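# Transfer four plates from gray tray to blue tray

## Task

Carry every one of the four plates off the gray tray and set each down flat on the blue tray. Leave the gray tray in its original state. The plates must stay put on their own at the end, not only because the robot holds them. Finally, release everything and pull both tools away.

## Robot and tools

ROBOT. There are two six-joint UR12e-type arms, left_arm and right_arm. Each ends in a vacuum suction cup, not fingers. The left base sits at (-0.079, +0.579, 0) m and the right base at (-0.048, -0.429, 0) m, both turned slightly about z. The controlled point, the cup point, is the centre of the cup's 29 mm rim. The cup opens along that point's own +z axis. About 7 cm back from the rim the tool widens, with the body and wrist camera sticking out up to about 8 cm sideways. Joint ranges in rad: shoulder pan -3.142 to 3.142, shoulder lift and all three wrists -6.283 to 6.283, elbow 0.000 to 3.142. The elbow never goes fully straight.

FRAME. Every pose is in one scene frame. The origin is on the table top midway between the arms, +z is up, +x points out over the table, and left_arm is on the +y side. The arm names do not refer to image sides.

ROW LAYOUT (shared by execute_actions and move). A row is a single flat list of 16 numbers covering both arms, even if only one moves: left x, y, z (metres), left qw, qx, qy, qz (w first), left suction, then the same eight for the right arm. Positions and quaternions are absolute goals for the cup point in the scene frame, not offsets. A call is refused if any goal lies more than 0.6 m from that arm's last reported position along any cup-point axis. On each control step the goal is also clipped to within 100 mm and 16 degrees of the measured pose, and motion trails commands by about 0.17 s. If position and orientation conflict, position wins. To hold an orientation, resend the same goal quaternion every time rather than copying the drifted one. To keep an arm still, keep sending the full pose from the last result before it stopped. Suction is in [-1, 1]: +1 is full vacuum (about 55 kPa under ambient), smaller values are that fraction, and 0.05 or less is off. It persists, so resend the current value; a 0 counts as a command.

execute_actions: "actions" holds at most one item. An empty list just returns the state. An item with "rows" (1 to 15 rows) and "steps" (1 to 15, default 15; each step is 1/30 s) plays one row per step, repeating the last row if short. An item with only "steps" (up to 300) is a wait, counted from the previous result, so thinking time counts toward it. "pictures" (true/false) chooses whether camera images come back. After the final step an arm continues only to its last clipped pose, so compare the result with your goal and send the remainder.

move: "target" is one 16-number row as above; suction values apply at the start. Each cup point travels a straight line to its goal; both paths finish together, taking 0.5 to 10 s, and stop short if longer. Rotation takes the shorter way. "speed" is 0.002 to 0.5 m/s (default 0.25), with turning capped at twice that in rad/s. Paths do not avoid obstacles or the other arm, and the tool can lag, stray or overshoot speed, mostly near full reach. Optional "stop_force" (13 to 80 N, one value for both arms, not allowed in the first 0.2 s) ends an arm's path once its wrist sensor senses that much extra resistance for 2 steps; the arm then steps back 2 steps and holds. Use it with slow speeds so a goal may sit below a surface. Do not trust it while the cup rotates, and omit it when lifting off something the cup presses on. An arm within 1.5 mm and 0.5 degrees of its goal counts as stationary. The result's "move:" line gives the ending (done, off_target, moving, held, fault, contact) and limits (paced = goal clipped; held = some steps blocked, after which the arm may jump fast), plus each arm's distance to its goal.

wait: "seconds" from 0 to 10; nothing new is sent.

zoom_image: "camera" is one of cam_head_left, cam_head_right, cam_high, cam_low (each 504x504), cam_left_wrist, cam_right_wrist (each 616x616); "region" is [x0, y0, x1, y1] in pixels from the top-left, at most 504 by 504.

read_manual: returns only the URDF licence text; no motion.

finished_scene: pass the current scene's number. It cannot be reversed and reports whether the goal was met, which must hold afterward.

RESULTS. Each arm line shows cup point position, quaternion and velocities; printed positions can be a bit off at long reach. "pose unreachable" names an arm whose command the clearance check altered; HELD marks steps not sent. "Hand target" is what the controller now drives toward. Wrist force and torque are in the cup point's own axes; when pressing, force points from the surface into the arm; offsets up to about 5.5 N, noise sd up to 3.4 N, saturation near 100 N. Joint torques are noisy and offset. suction_measured near 0 means no seal; a good seal settles within 0.15 of the command. part_present turns 1 at 0.50 and back to 0 below 0.45.

GRIPPING. Switch suction on and set the rim squarely on a smooth, flat part of the plate, fully ringed by surface; edges, holes or seams leak. Under vacuum the cup shrinks, so the plate rides up to 10 mm nearer the tool. To release, rest the plate on the tray, turn suction off, then rise at least 15 mm. If the cup seals to the table, switch suction off to free it.

AVOID. Arms are stiff: a goal just beyond contact can trip a fault. Reaching a joint load limit (pan and lift 293, elbow 133, wrists 48 N m) or 150 N external force halts that arm for 10 s. Approach slowly with stop_force. Keep the arms from hitting each other. Never drop or knock anything off the table, and do not disturb the gray tray. Loose objects may occasionally get nudged by outside pushes. Motors heating while holding loads warn at 70 °C and brake at 85 °C. Favour smooth, gentle motion.

Each tool is called after "Call:" as name(argument=value, ...), one argument or row to a line, values as JSON.

## Session

Call:
execute_actions(
  actions=[],
)

Scene clock: 0.00 s of 8400.00 s.
left_arm: end_effector_position=(+0.5449, +0.6600, +0.2275) suction_measured=0.00 part_present=0 end_effector_quat_wxyz=(-0.000, -0.320, +0.947, -0.000) end_effector_velocity=(-0.000, -0.000, -0.000) end_effector_angular_velocity=(-0.001, -0.000, -0.000) | right_arm: end_effector_position=(+0.5709, -0.3136, +0.2281) suction_measured=0.00 part_present=0 end_effector_quat_wxyz=(+0.000, +0.168, +0.986, -0.000) end_effector_velocity=(-0.001, +0.000, -0.001) end_effector_angular_velocity=(+0.000, +0.001, -0.002)
Joint positions: left_arm=[-0.282 -1.556  2.144 -2.158 -1.572  2.339] | right_arm=[-0.28  -1.557  2.143 -2.158 -1.571 -2.899]
Joint velocities: left_arm=[ 0.    -0.     0.001 -0.001 -0.001  0.   ] | right_arm=[-0.    -0.     0.002 -0.001  0.     0.002]
Joint torques (N m, as the arm reports them, + toward a larger angle): no reading
Wrist force (N, on the end effector, along its own x y z axes, offset not removed): no reading
Wrist torque (N m, same axes, about the end effector's origin, offset not removed): no reading
Hand target (left_arm): +0.545, +0.660, +0.228; -0.000, -0.320, +0.947, -0.000
Hand target (right_arm): +0.571, -0.314, +0.228; +0.000, +0.168, +0.986, -0.000

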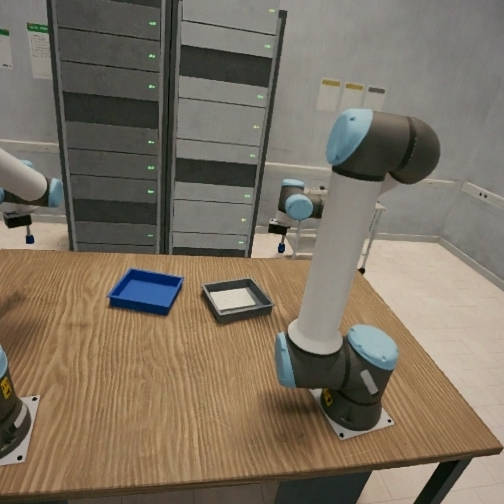

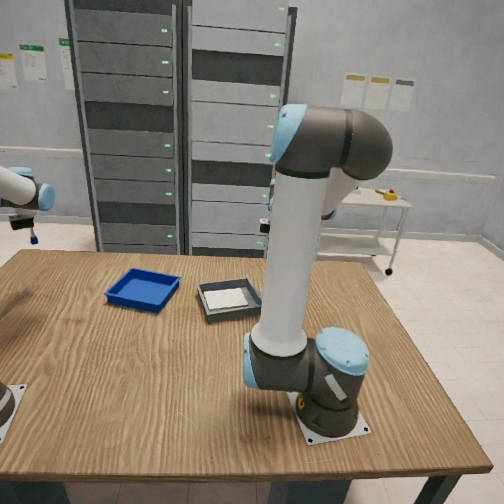

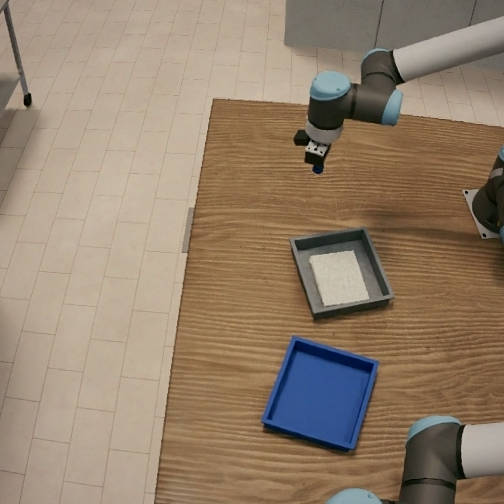

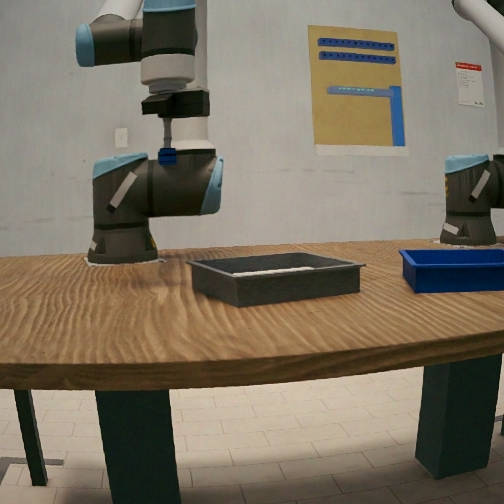

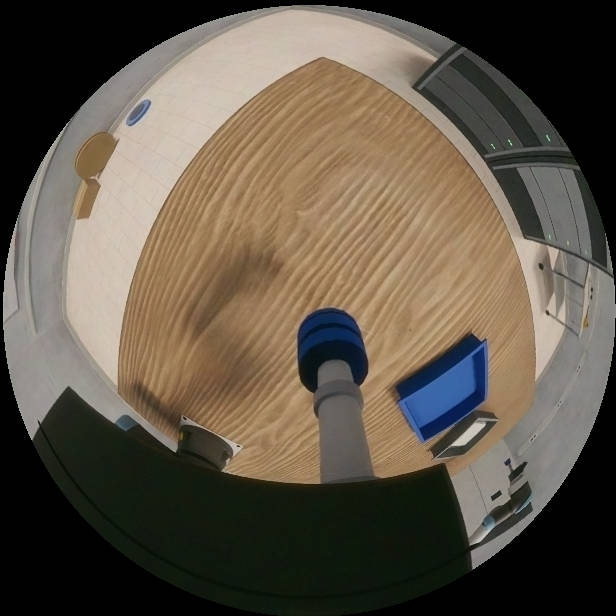

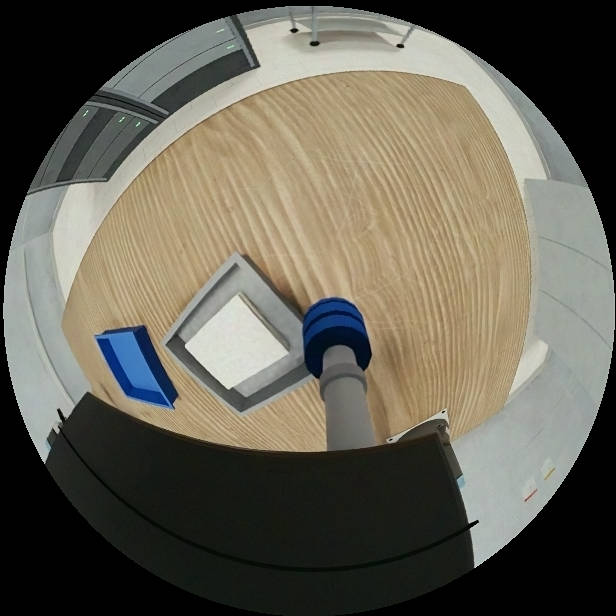

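Call:
zoom_image(
  camera="cam_high",
  region=[240, 200, 440, 460],
)

Call:
zoom_image(
  camera="cam_right_wrist",
  region=[140, 230, 340, 430],
)

Region (240, 200, 440, 460) of cam_high's 504x504 image, scaled by 1.938, with more detail than that image has; it fills the left 388 columns of this view, and the rest is white.

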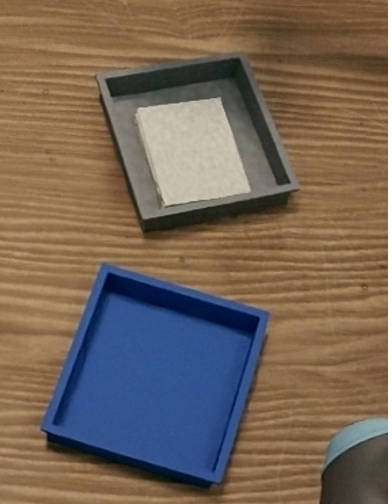

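Region (140, 230, 340, 430) of cam_right_wrist's 616x616 image, scaled by 2.520, with more detail than that image has.

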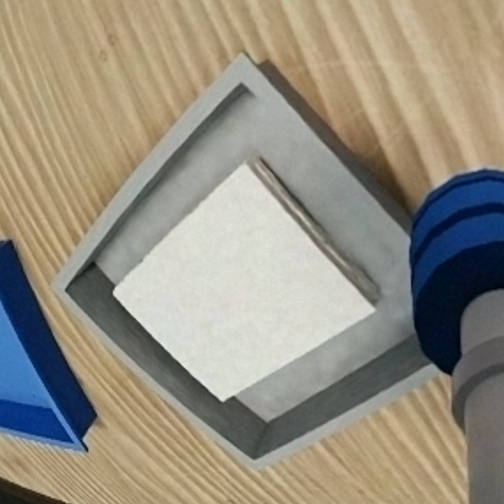

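Call:
move(
  target=[0.5449,0.66,0.2275,0,-0.320,0.947,0,0, 0.50,-0.135,0.12,0,0.168,0.986,0,0],
)

Scene clock: 9.43 s of 8400.00 s.
left_arm: end_effector_position=(+0.5449, +0.6600, +0.2275) suction_measured=0.00 part_present=0 end_effector_quat_wxyz=(-0.000, -0.320, +0.947, +0.000) end_effector_velocity=(+0.000, +0.000, -0.000) end_effector_angular_velocity=(+0.001, -0.000, +0.000) | right_arm: end_effector_position=(+0.5001, -0.1353, +0.1201) suction_measured=0.00 part_present=0 end_effector_quat_wxyz=(-0.000, +0.168, +0.986, +0.000) end_effector_velocity=(+0.000, +0.003, -0.001) end_effector_angular_velocity=(-0.001, -0.001, +0.000)
Joint positions: left_arm=[-0.282 -1.557  2.144 -2.158 -1.571  2.339] | right_arm=[ 0.024 -1.428  2.249 -2.391 -1.571 -2.596]
Joint velocities: left_arm=[-0.     0.     0.    -0.001  0.001 -0.   ] | right_arm=[ 0.005  0.004 -0.001 -0.004 -0.001  0.005]
Joint torques (N m, as the arm reports them, + toward a larger angle): left_arm=[-12.51 -49.63 -32.92  -6.65   3.91  -1.47] | right_arm=[ 16.42 -29.71 -41.33  -6.6   -3.6    2.07]
Wrist force (N, on the end effector, along its own x y z axes, offset not removed): left_arm=[0.4 1.8 1.4] | right_arm=[1.3 -0.3 -0.6]
Wrist torque (N m, same axes, about the end effector's origin, offset not removed): left_arm=[0.10 0.21 0.11] | right_arm=[-0.34 -0.32 0.02]
Hand target (left_arm): +0.545, +0.660, +0.227; -0.000, -0.320, +0.947, +0.000
Hand target (right_arm): +0.500, -0.135, +0.120; +0.000, +0.168, +0.986, +0.000
Off the commanded pose (left_arm): 0.000 m, 0 deg.
Off the commanded pose (right_arm): 0.000 m, 0 deg.
After step 90, 4.87 s passed at rest.
move: done

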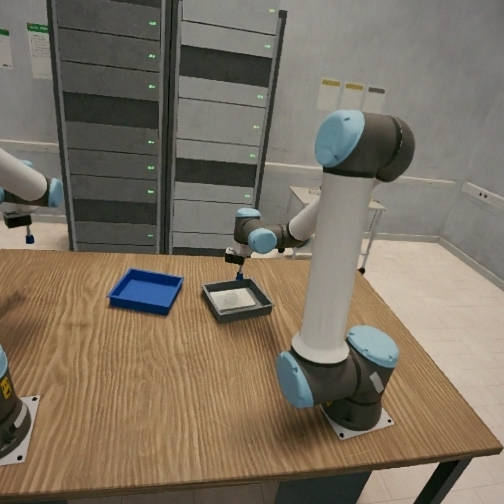

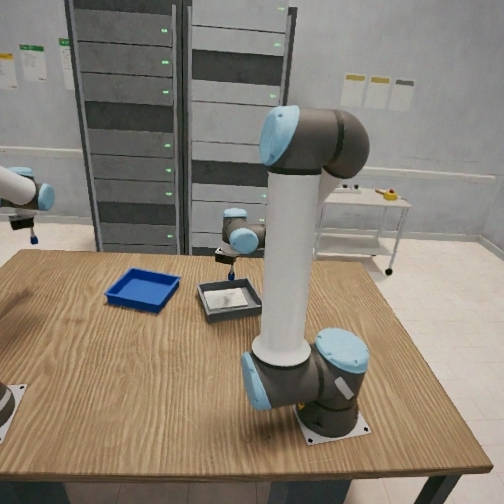

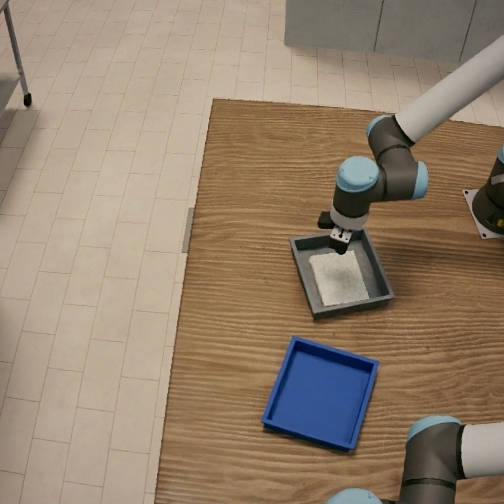

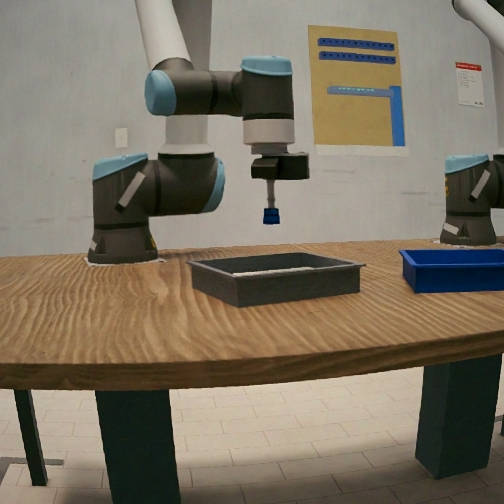

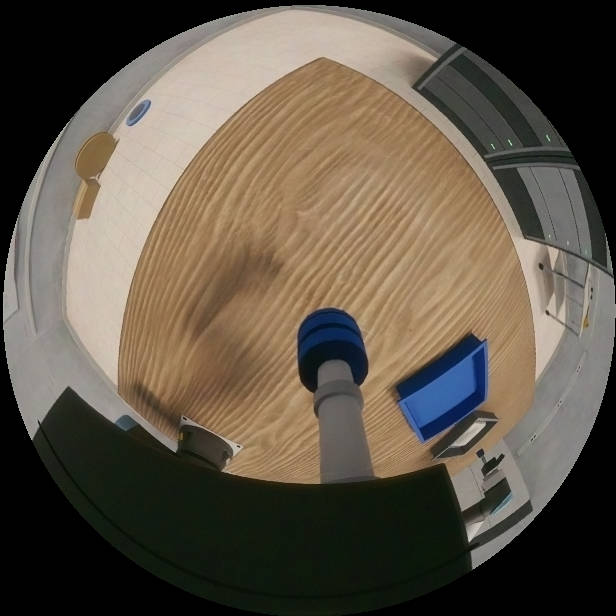

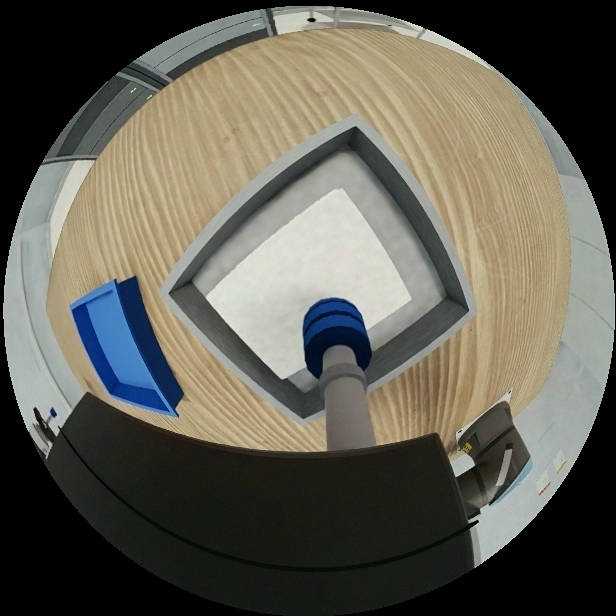

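Call:
move(
  target=[0.5449,0.66,0.2275,0,-0.320,0.947,0,0, 0.489,-0.113,0.065,0,-0.139,0.990,0,0],
)

Scene clock: 12.27 s of 8400.00 s.
left_arm: end_effector_position=(+0.5449, +0.6600, +0.2275) suction_measured=0.00 part_present=0 end_effector_quat_wxyz=(+0.000, -0.320, +0.947, +0.000) end_effector_velocity=(+0.000, +0.000, +0.000) end_effector_angular_velocity=(+0.001, -0.001, +0.000) | right_arm: end_effector_position=(+0.4891, -0.1131, +0.0651) suction_measured=0.00 part_present=0 end_effector_quat_wxyz=(-0.000, -0.138, +0.990, -0.000) end_effector_velocity=(+0.000, +0.001, -0.001) end_effector_angular_velocity=(+0.004, -0.002, +0.018)
Joint positions: left_arm=[-0.282 -1.557  2.144 -2.158 -1.571  2.339] | right_arm=[ 0.064 -1.337  2.279 -2.513 -1.571 -3.17 ]
Joint velocities: left_arm=[-0.    -0.    -0.    -0.     0.001 -0.   ] | right_arm=[ 0.001  0.003  0.    -0.005  0.003 -0.017]
Joint torques (N m, as the arm reports them, + toward a larger angle): left_arm=[-13.42 -49.81 -34.29  -7.53   3.92  -1.38] | right_arm=[ 16.25 -31.02 -19.15  -6.59   4.09  -1.23]
Wrist force (N, on the end effector, along its own x y z axes, offset not removed): left_arm=[1.9 -0.5 2.2] | right_arm=[0.3 0.0 1.1]
Wrist torque (N m, same axes, about the end effector's origin, offset not removed): left_arm=[-0.22 -0.04 0.08] | right_arm=[-0.29 -0.16 -0.11]
Hand target (left_arm): +0.545, +0.660, +0.227; +0.000, -0.320, +0.947, +0.000
Hand target (right_arm): +0.489, -0.113, +0.065; +0.000, -0.139, +0.990, +0.000
Off the commanded pose (left_arm): 0.000 m, 0 deg.
Off the commanded pose (right_arm): 0.000 m, 0 deg.
move: done

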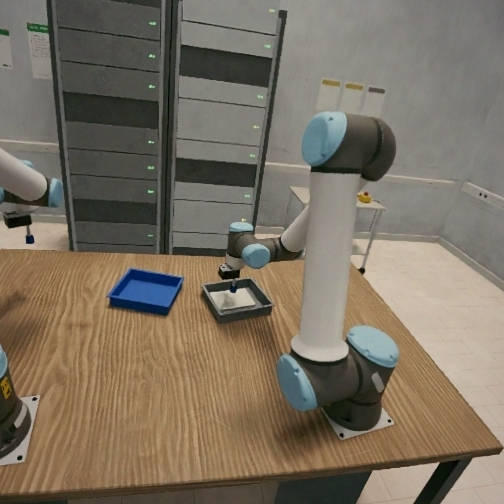

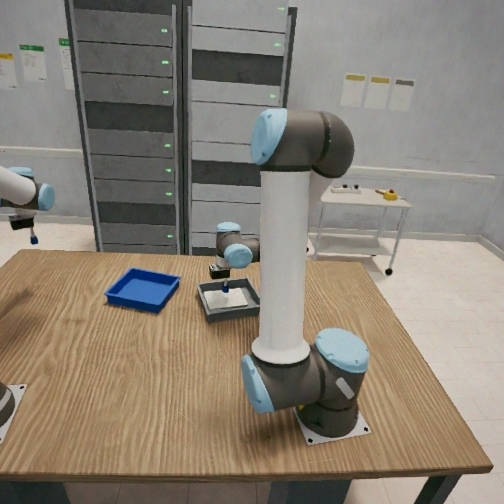

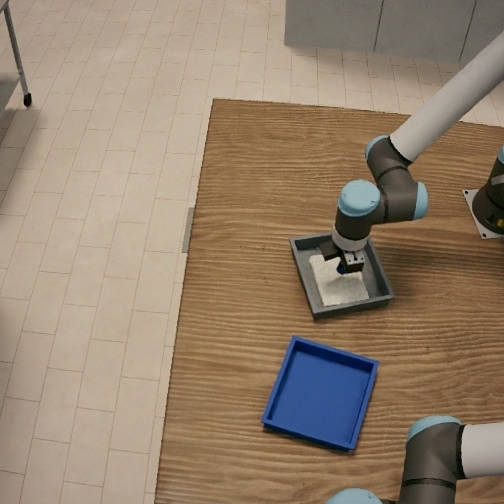

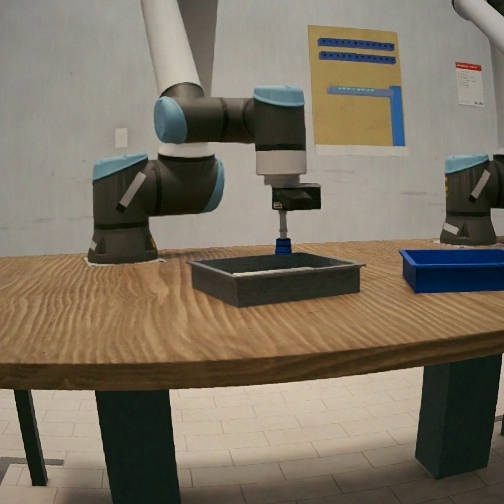

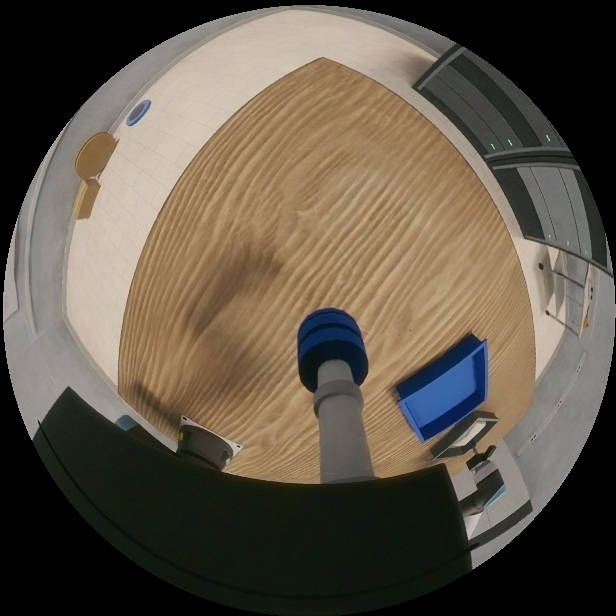

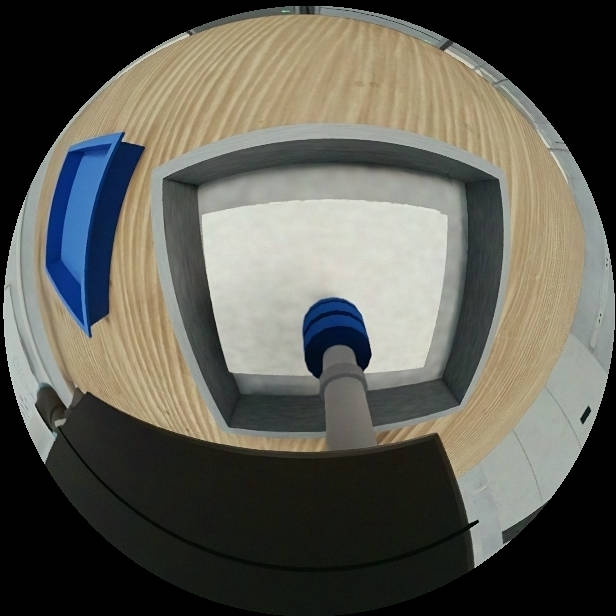

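Call:
move(
  target=[0.5449,0.66,0.2275,0,-0.320,0.947,0,0, 0.489,-0.113,0.035,0,-0.139,0.990,0,0],
  speed=0.1,
)

Call:
move(
  target=[0.5449,0.66,0.2275,0,-0.320,0.947,0,0, 0.489,-0.113,0.010,0,-0.139,0.990,0,1],
  speed=0.012,
  stop_force=13,
)

Scene clock: 14.23 s of 8400.00 s.
left_arm: end_effector_position=(+0.5449, +0.6600, +0.2275) suction_measured=0.00 part_present=0 end_effector_quat_wxyz=(+0.000, -0.320, +0.947, +0.000) end_effector_velocity=(+0.000, +0.000, +0.000) end_effector_angular_velocity=(+0.001, -0.001, -0.000) | right_arm: end_effector_position=(+0.4890, -0.1130, +0.0353) suction_measured=0.00 part_present=0 end_effector_quat_wxyz=(-0.000, -0.139, +0.990, +0.000) end_effector_velocity=(-0.001, +0.000, -0.003) end_effector_angular_velocity=(+0.001, +0.001, +0.000)
Joint positions: left_arm=[-0.282 -1.557  2.144 -2.158 -1.571  2.339] | right_arm=[ 0.064 -1.283  2.293 -2.58  -1.571 -3.172]
Joint velocities: left_arm=[ 0.    -0.    -0.001 -0.     0.002  0.   ] | right_arm=[ 0.     0.006  0.002 -0.007  0.001  0.   ]
Joint torques (N m, as the arm reports them, + toward a larger angle): left_arm=[-14.38 -51.09 -32.97  -7.22   4.19  -1.28] | right_arm=[  0.34 -33.13 -17.32  -6.79   3.3   -0.03]
Wrist force (N, on the end effector, along its own x y z axes, offset not removed): left_arm=[2.9 0.5 3.5] | right_arm=[-2.1 -0.8 0.2]
Wrist torque (N m, same axes, about the end effector's origin, offset not removed): left_arm=[-0.17 -0.11 0.08] | right_arm=[-0.38 0.11 0.01]
Hand target (left_arm): +0.545, +0.660, +0.228; +0.000, -0.320, +0.947, +0.000
Hand target (right_arm): +0.489, -0.113, +0.035; -0.000, -0.139, +0.990, -0.000
Off the commanded pose (left_arm): 0.000 m, 0 deg.
Off the commanded pose (right_arm): 0.000 m, 0 deg.
move: done

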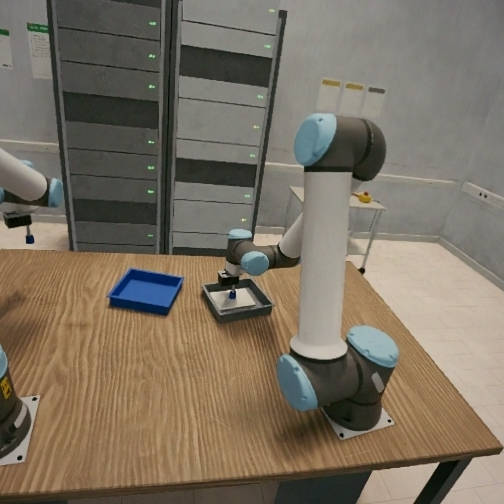

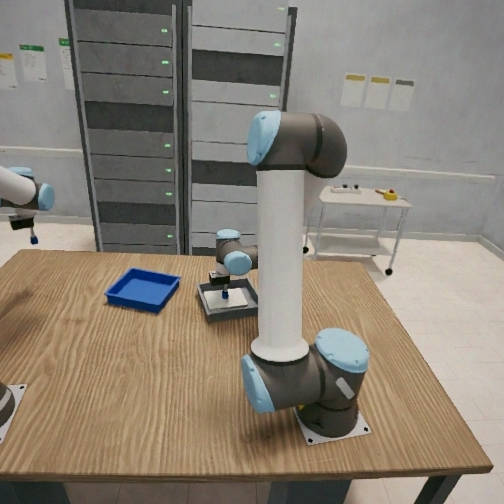

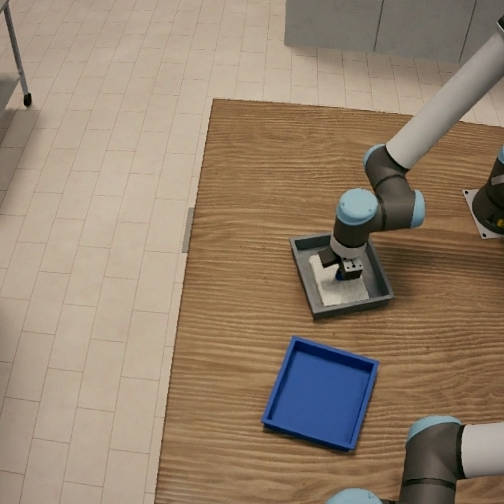

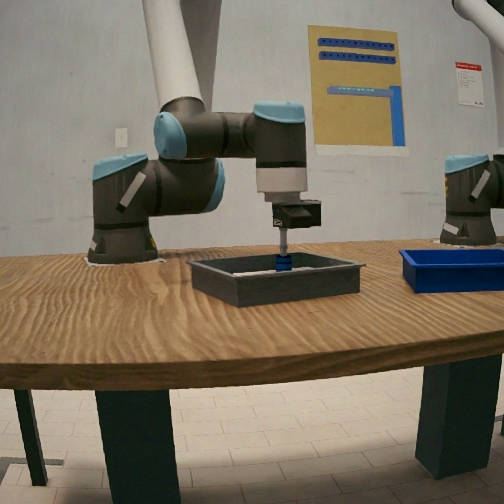

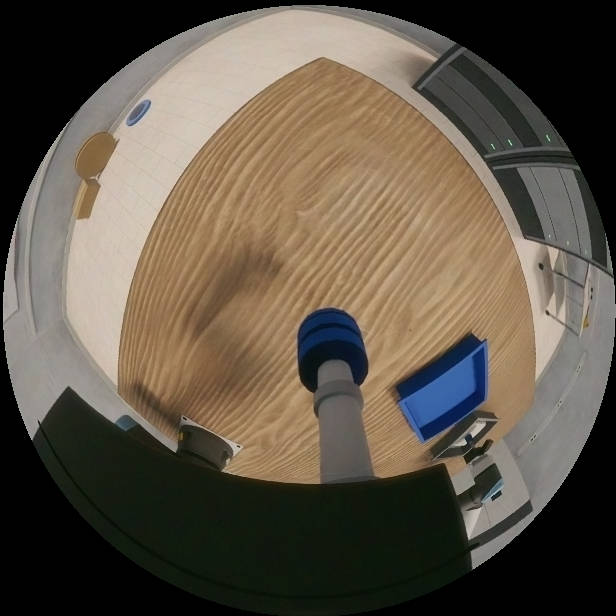

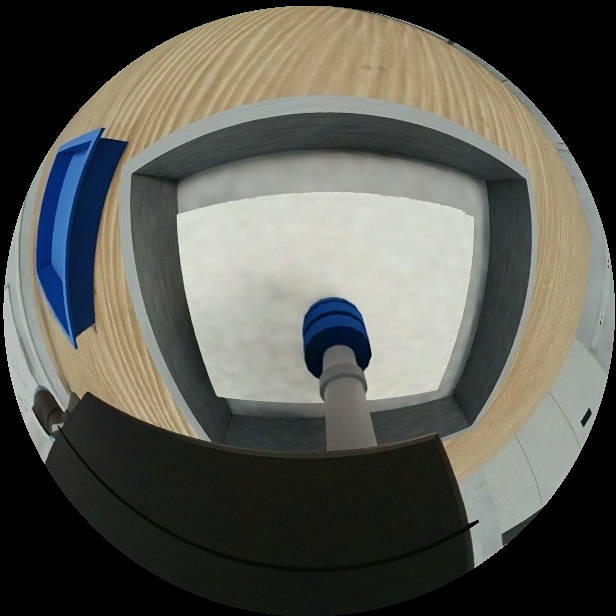

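Scene clock: 16.10 s of 8400.00 s.
left_arm: end_effector_position=(+0.5449, +0.6600, +0.2275) suction_measured=0.00 part_present=0 end_effector_quat_wxyz=(+0.000, -0.320, +0.947, +0.000) end_effector_velocity=(+0.000, -0.000, +0.000) end_effector_angular_velocity=(-0.000, -0.001, -0.000) | right_arm: end_effector_position=(+0.4890, -0.1130, +0.0178) suction_measured=0.99 part_present=1 end_effector_quat_wxyz=(+0.000, -0.139, +0.990, +0.000) end_effector_velocity=(-0.001, -0.000, +0.003) end_effector_angular_velocity=(-0.001, +0.004, -0.000)
Joint positions: left_arm=[-0.282 -1.557  2.144 -2.158 -1.571  2.339] | right_arm=[ 0.064 -1.25   2.299 -2.62  -1.571 -3.172]
Joint velocities: left_arm=[-0.     0.    -0.    -0.001 -0.     0.   ] | right_arm=[-0.    -0.007 -0.     0.011 -0.    -0.   ]
Joint torques (N m, as the arm reports them, + toward a larger angle): left_arm=[-14.21 -51.84 -33.75  -6.36   3.81  -1.15] | right_arm=[ -4.43 -43.72 -13.22   3.18   2.38   2.27]
Wrist force (N, on the end effector, along its own x y z axes, offset not removed): left_arm=[2.7 -0.9 2.9] | right_arm=[8.9 -0.8 -42.0]
Wrist torque (N m, same axes, about the end effector's origin, offset not removed): left_arm=[-0.27 -0.11 0.10] | right_arm=[-0.35 -0.46 -0.01]
Hand target (left_arm): +0.545, +0.660, +0.228; +0.000, -0.320, +0.947, +0.000
Hand target (right_arm): +0.489, -0.113, +0.018; -0.000, -0.139, +0.990, +0.000
Off the commanded pose (left_arm): 0.000 m, 0 deg.
Off the commanded pose (right_arm): 0.008 m, 0 deg.
move: contact (right_arm)

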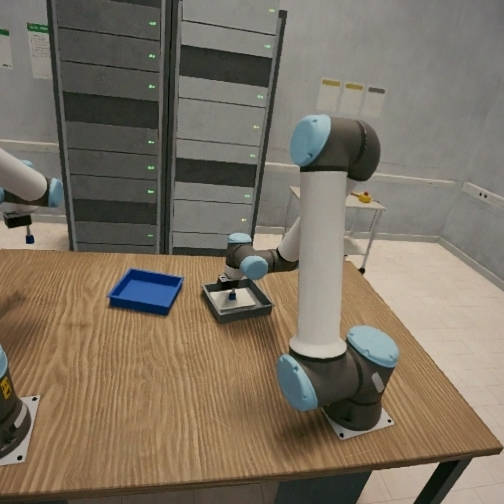

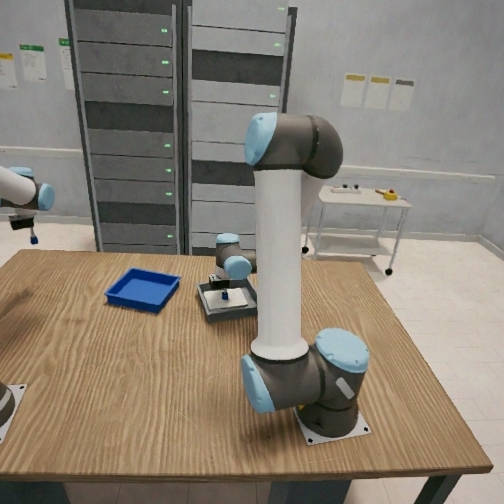

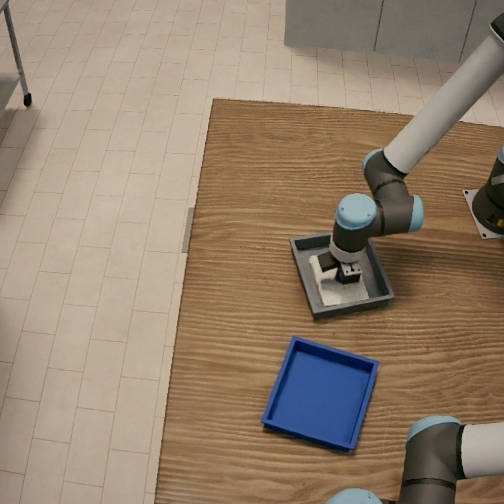

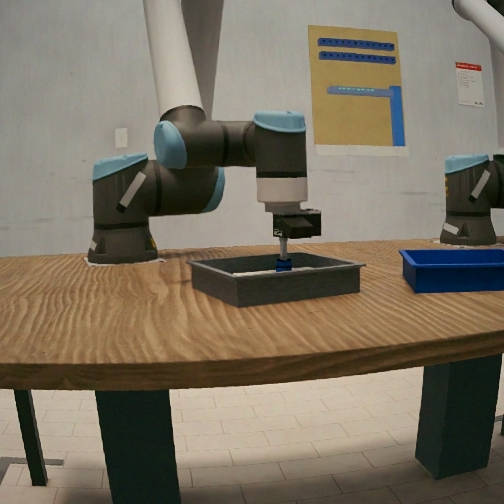

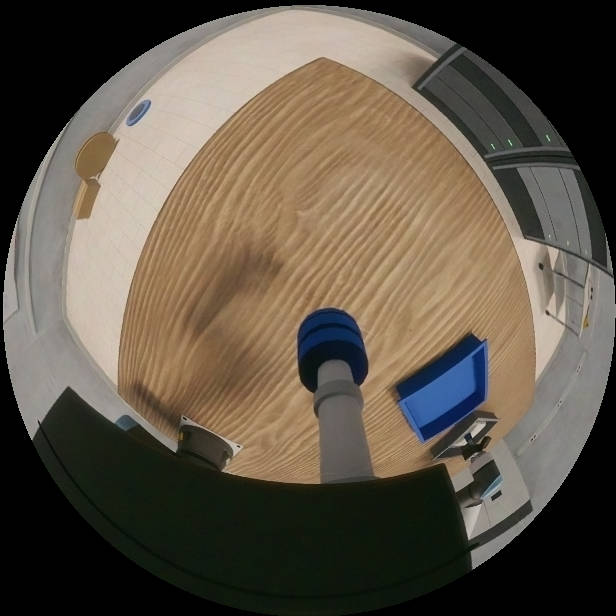

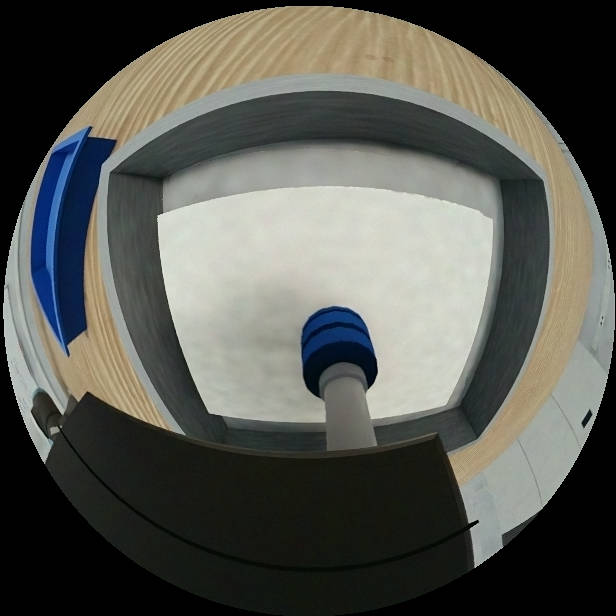

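Call:
move(
  target=[0.5449,0.66,0.2275,0,-0.320,0.947,0,0, 0.489,-0.113,0.095,0,-0.139,0.990,0,1],
  speed=0.07,
)

Call:
zoom_image(
  camera="cam_low",
  region=[170, 170, 400, 320],
)

Scene clock: 18.37 s of 8400.00 s.
left_arm: end_effector_position=(+0.5449, +0.6600, +0.2275) suction_measured=0.00 part_present=0 end_effector_quat_wxyz=(+0.000, -0.320, +0.947, +0.000) end_effector_velocity=(-0.000, +0.000, -0.000) end_effector_angular_velocity=(+0.000, +0.001, +0.001) | right_arm: end_effector_position=(+0.4889, -0.1130, +0.0947) suction_measured=0.98 part_present=1 end_effector_quat_wxyz=(+0.000, -0.139, +0.990, +0.000) end_effector_velocity=(+0.000, +0.000, +0.003) end_effector_angular_velocity=(-0.000, -0.000, -0.000)
Joint positions: left_arm=[-0.282 -1.557  2.144 -2.158 -1.571  2.339] | right_arm=[ 0.064 -1.387  2.263 -2.447 -1.571 -3.172]
Joint velocities: left_arm=[ 0.     0.001 -0.     0.     0.    -0.001] | right_arm=[ 0.001 -0.004 -0.002  0.006 -0.     0.001]
Joint torques (N m, as the arm reports them, + toward a larger angle): left_arm=[-17.29 -50.58 -32.53  -7.32   3.95  -1.54] | right_arm=[  5.98 -57.96 -40.12  -0.27   0.96   0.06]
Wrist force (N, on the end effector, along its own x y z axes, offset not removed): left_arm=[2.6 -2.1 1.6] | right_arm=[-0.8 -1.8 0.3]
Wrist torque (N m, same axes, about the end effector's origin, offset not removed): left_arm=[-0.46 -0.11 0.10] | right_arm=[-0.47 -0.06 0.04]
Hand target (left_arm): +0.545, +0.660, +0.228; +0.000, -0.320, +0.947, +0.000
Hand target (right_arm): +0.489, -0.113, +0.095; +0.000, -0.139, +0.990, +0.000
Off the commanded pose (left_arm): 0.000 m, 0 deg.
Off the commanded pose (right_arm): 0.000 m, 0 deg.
move: done

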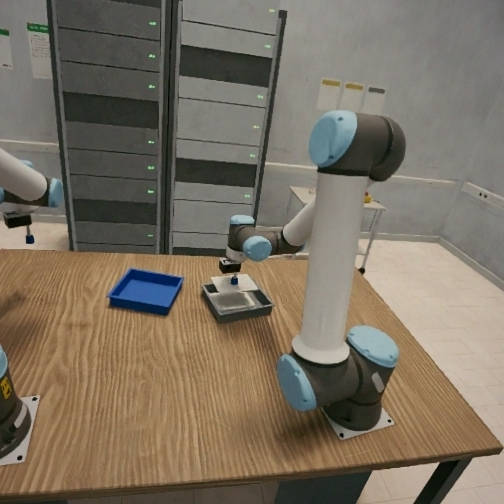

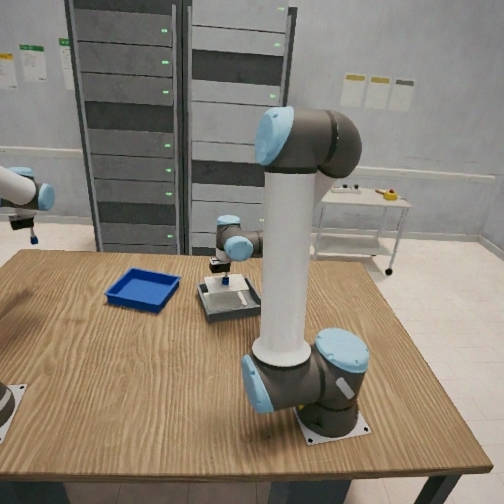

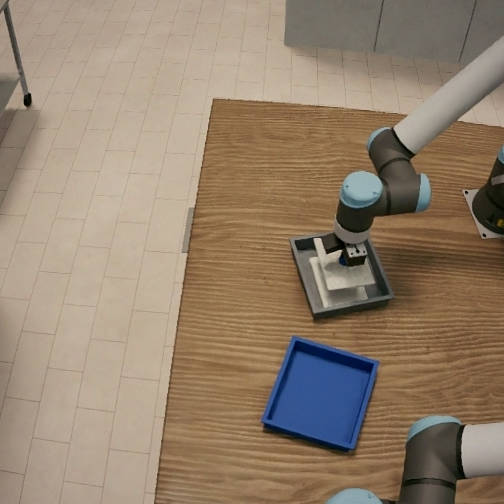

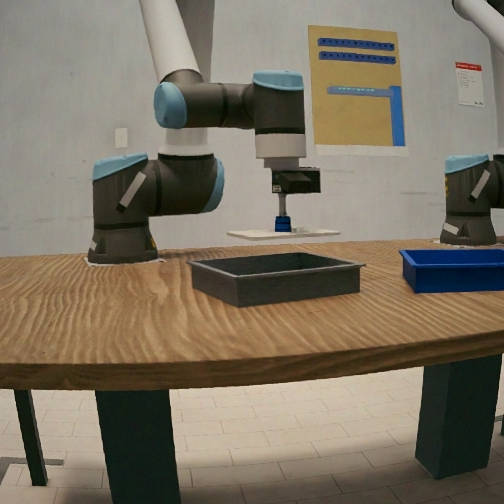

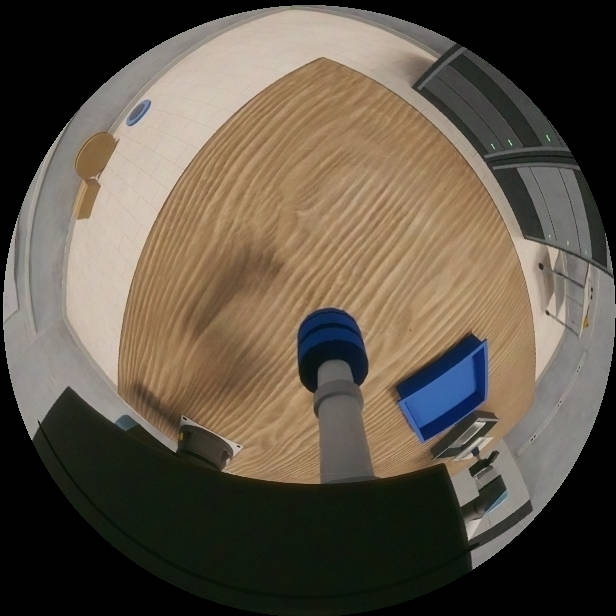

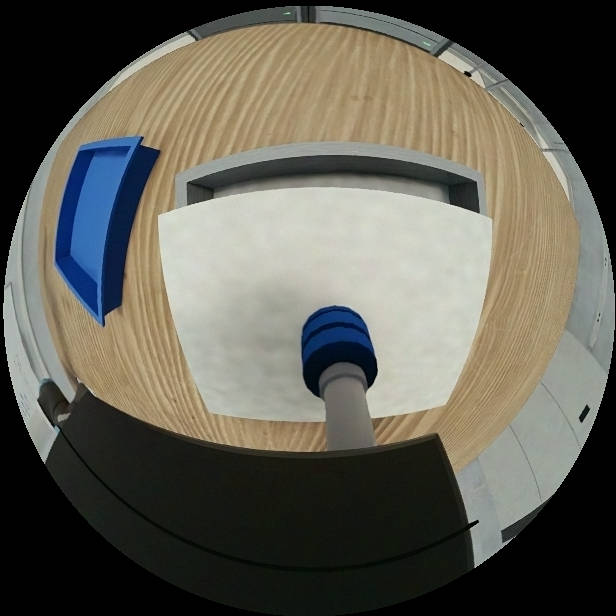

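Region (170, 170, 400, 320) of cam_low's 504x504 image, scaled by 2.191, with more detail than that image has; it fills the top 329 rows of this view, and the rest is white.

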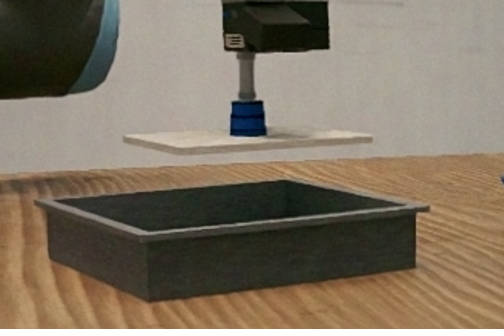

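Call:
move(
  target=[0.5449,0.66,0.2275,0,-0.320,0.947,0,0, 0.545,0.245,0.085,0,0.122,0.9925,0,1],
  speed=0.3,
)

Scene clock: 24.50 s of 8400.00 s.
left_arm: end_effector_position=(+0.5449, +0.6600, +0.2275) suction_measured=0.00 part_present=0 end_effector_quat_wxyz=(+0.000, -0.320, +0.947, +0.000) end_effector_velocity=(-0.000, +0.000, -0.000) end_effector_angular_velocity=(-0.001, +0.001, +0.000) | right_arm: end_effector_position=(+0.5447, +0.2449, +0.0852) suction_measured=0.98 part_present=1 end_effector_quat_wxyz=(+0.000, +0.122, +0.993, +0.000) end_effector_velocity=(+0.000, +0.002, -0.001) end_effector_angular_velocity=(-0.001, +0.003, -0.003)
Joint positions: left_arm=[-0.282 -1.557  2.144 -2.158 -1.571  2.339] | right_arm=[ 0.47  -1.017  1.715 -2.27  -1.571 -2.243]
Joint velocities: left_arm=[ 0.     0.     0.001  0.    -0.001  0.   ] | right_arm=[ 0.002  0.003 -0.005  0.004  0.001  0.005]
Joint torques (N m, as the arm reports them, + toward a larger angle): left_arm=[-14.24 -49.58 -34.88  -7.08   3.6   -1.67] | right_arm=[ 15.58 -66.34 -45.99  -0.41  -3.86   2.49]
Wrist force (N, on the end effector, along its own x y z axes, offset not removed): left_arm=[5.5 -1.3 -0.8] | right_arm=[0.0 -0.9 1.6]
Wrist torque (N m, same axes, about the end effector's origin, offset not removed): left_arm=[-0.32 -0.48 0.08] | right_arm=[-0.43 -0.20 0.12]
Hand target (left_arm): +0.545, +0.660, +0.228; +0.000, -0.320, +0.947, +0.000
Hand target (right_arm): +0.545, +0.245, +0.085; +0.000, +0.122, +0.993, +0.000
Off the commanded pose (left_arm): 0.000 m, 0 deg.
Off the commanded pose (right_arm): 0.000 m, 0 deg.
move: done

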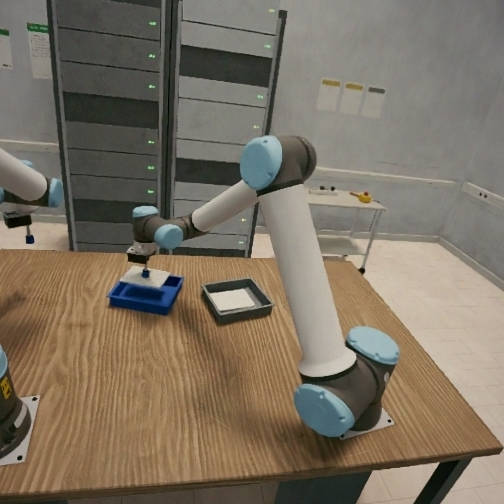

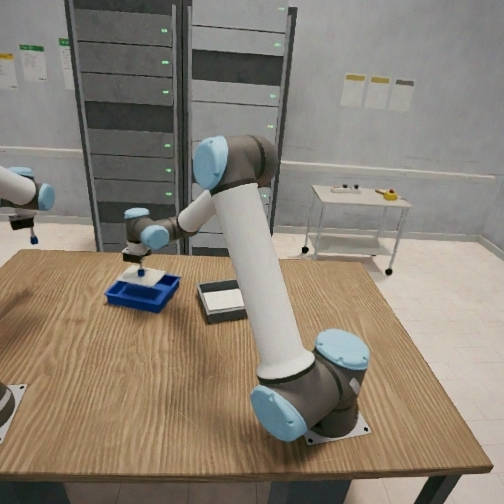

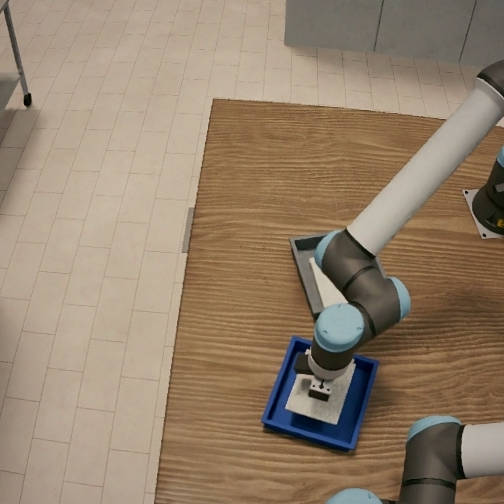

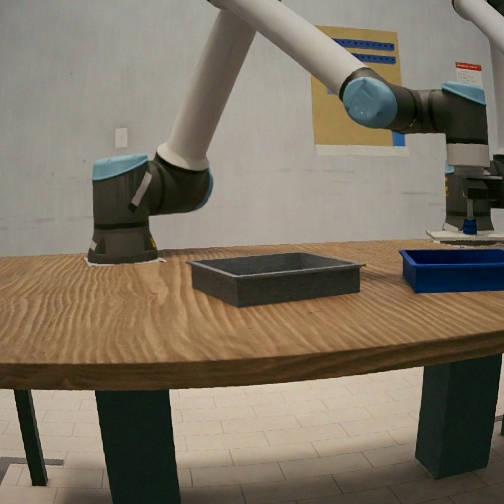

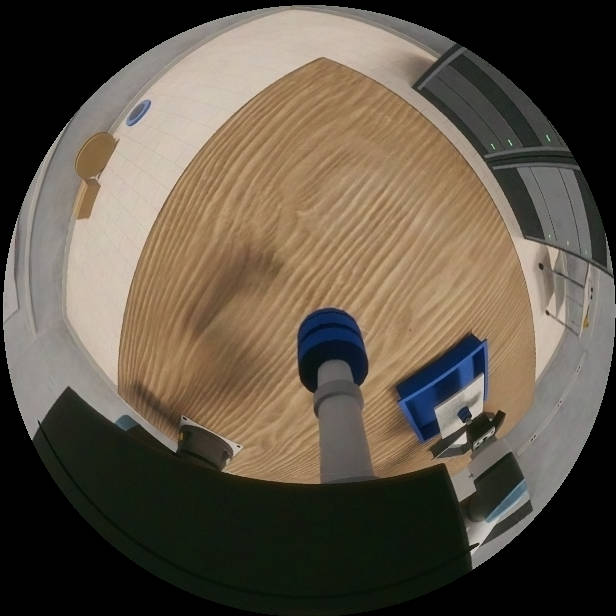

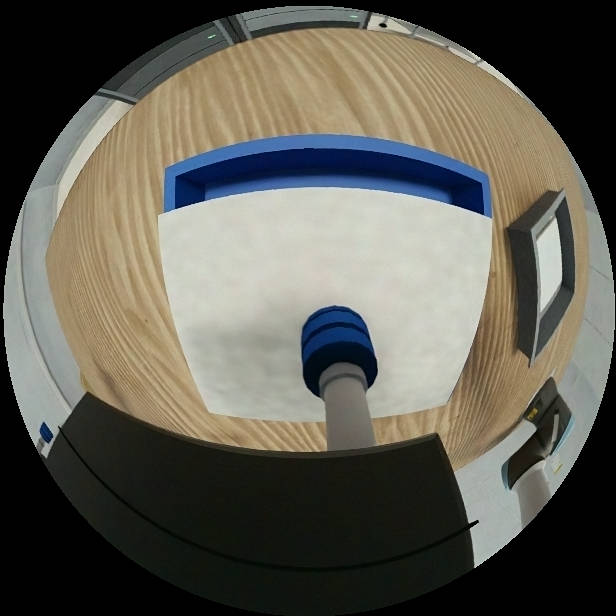

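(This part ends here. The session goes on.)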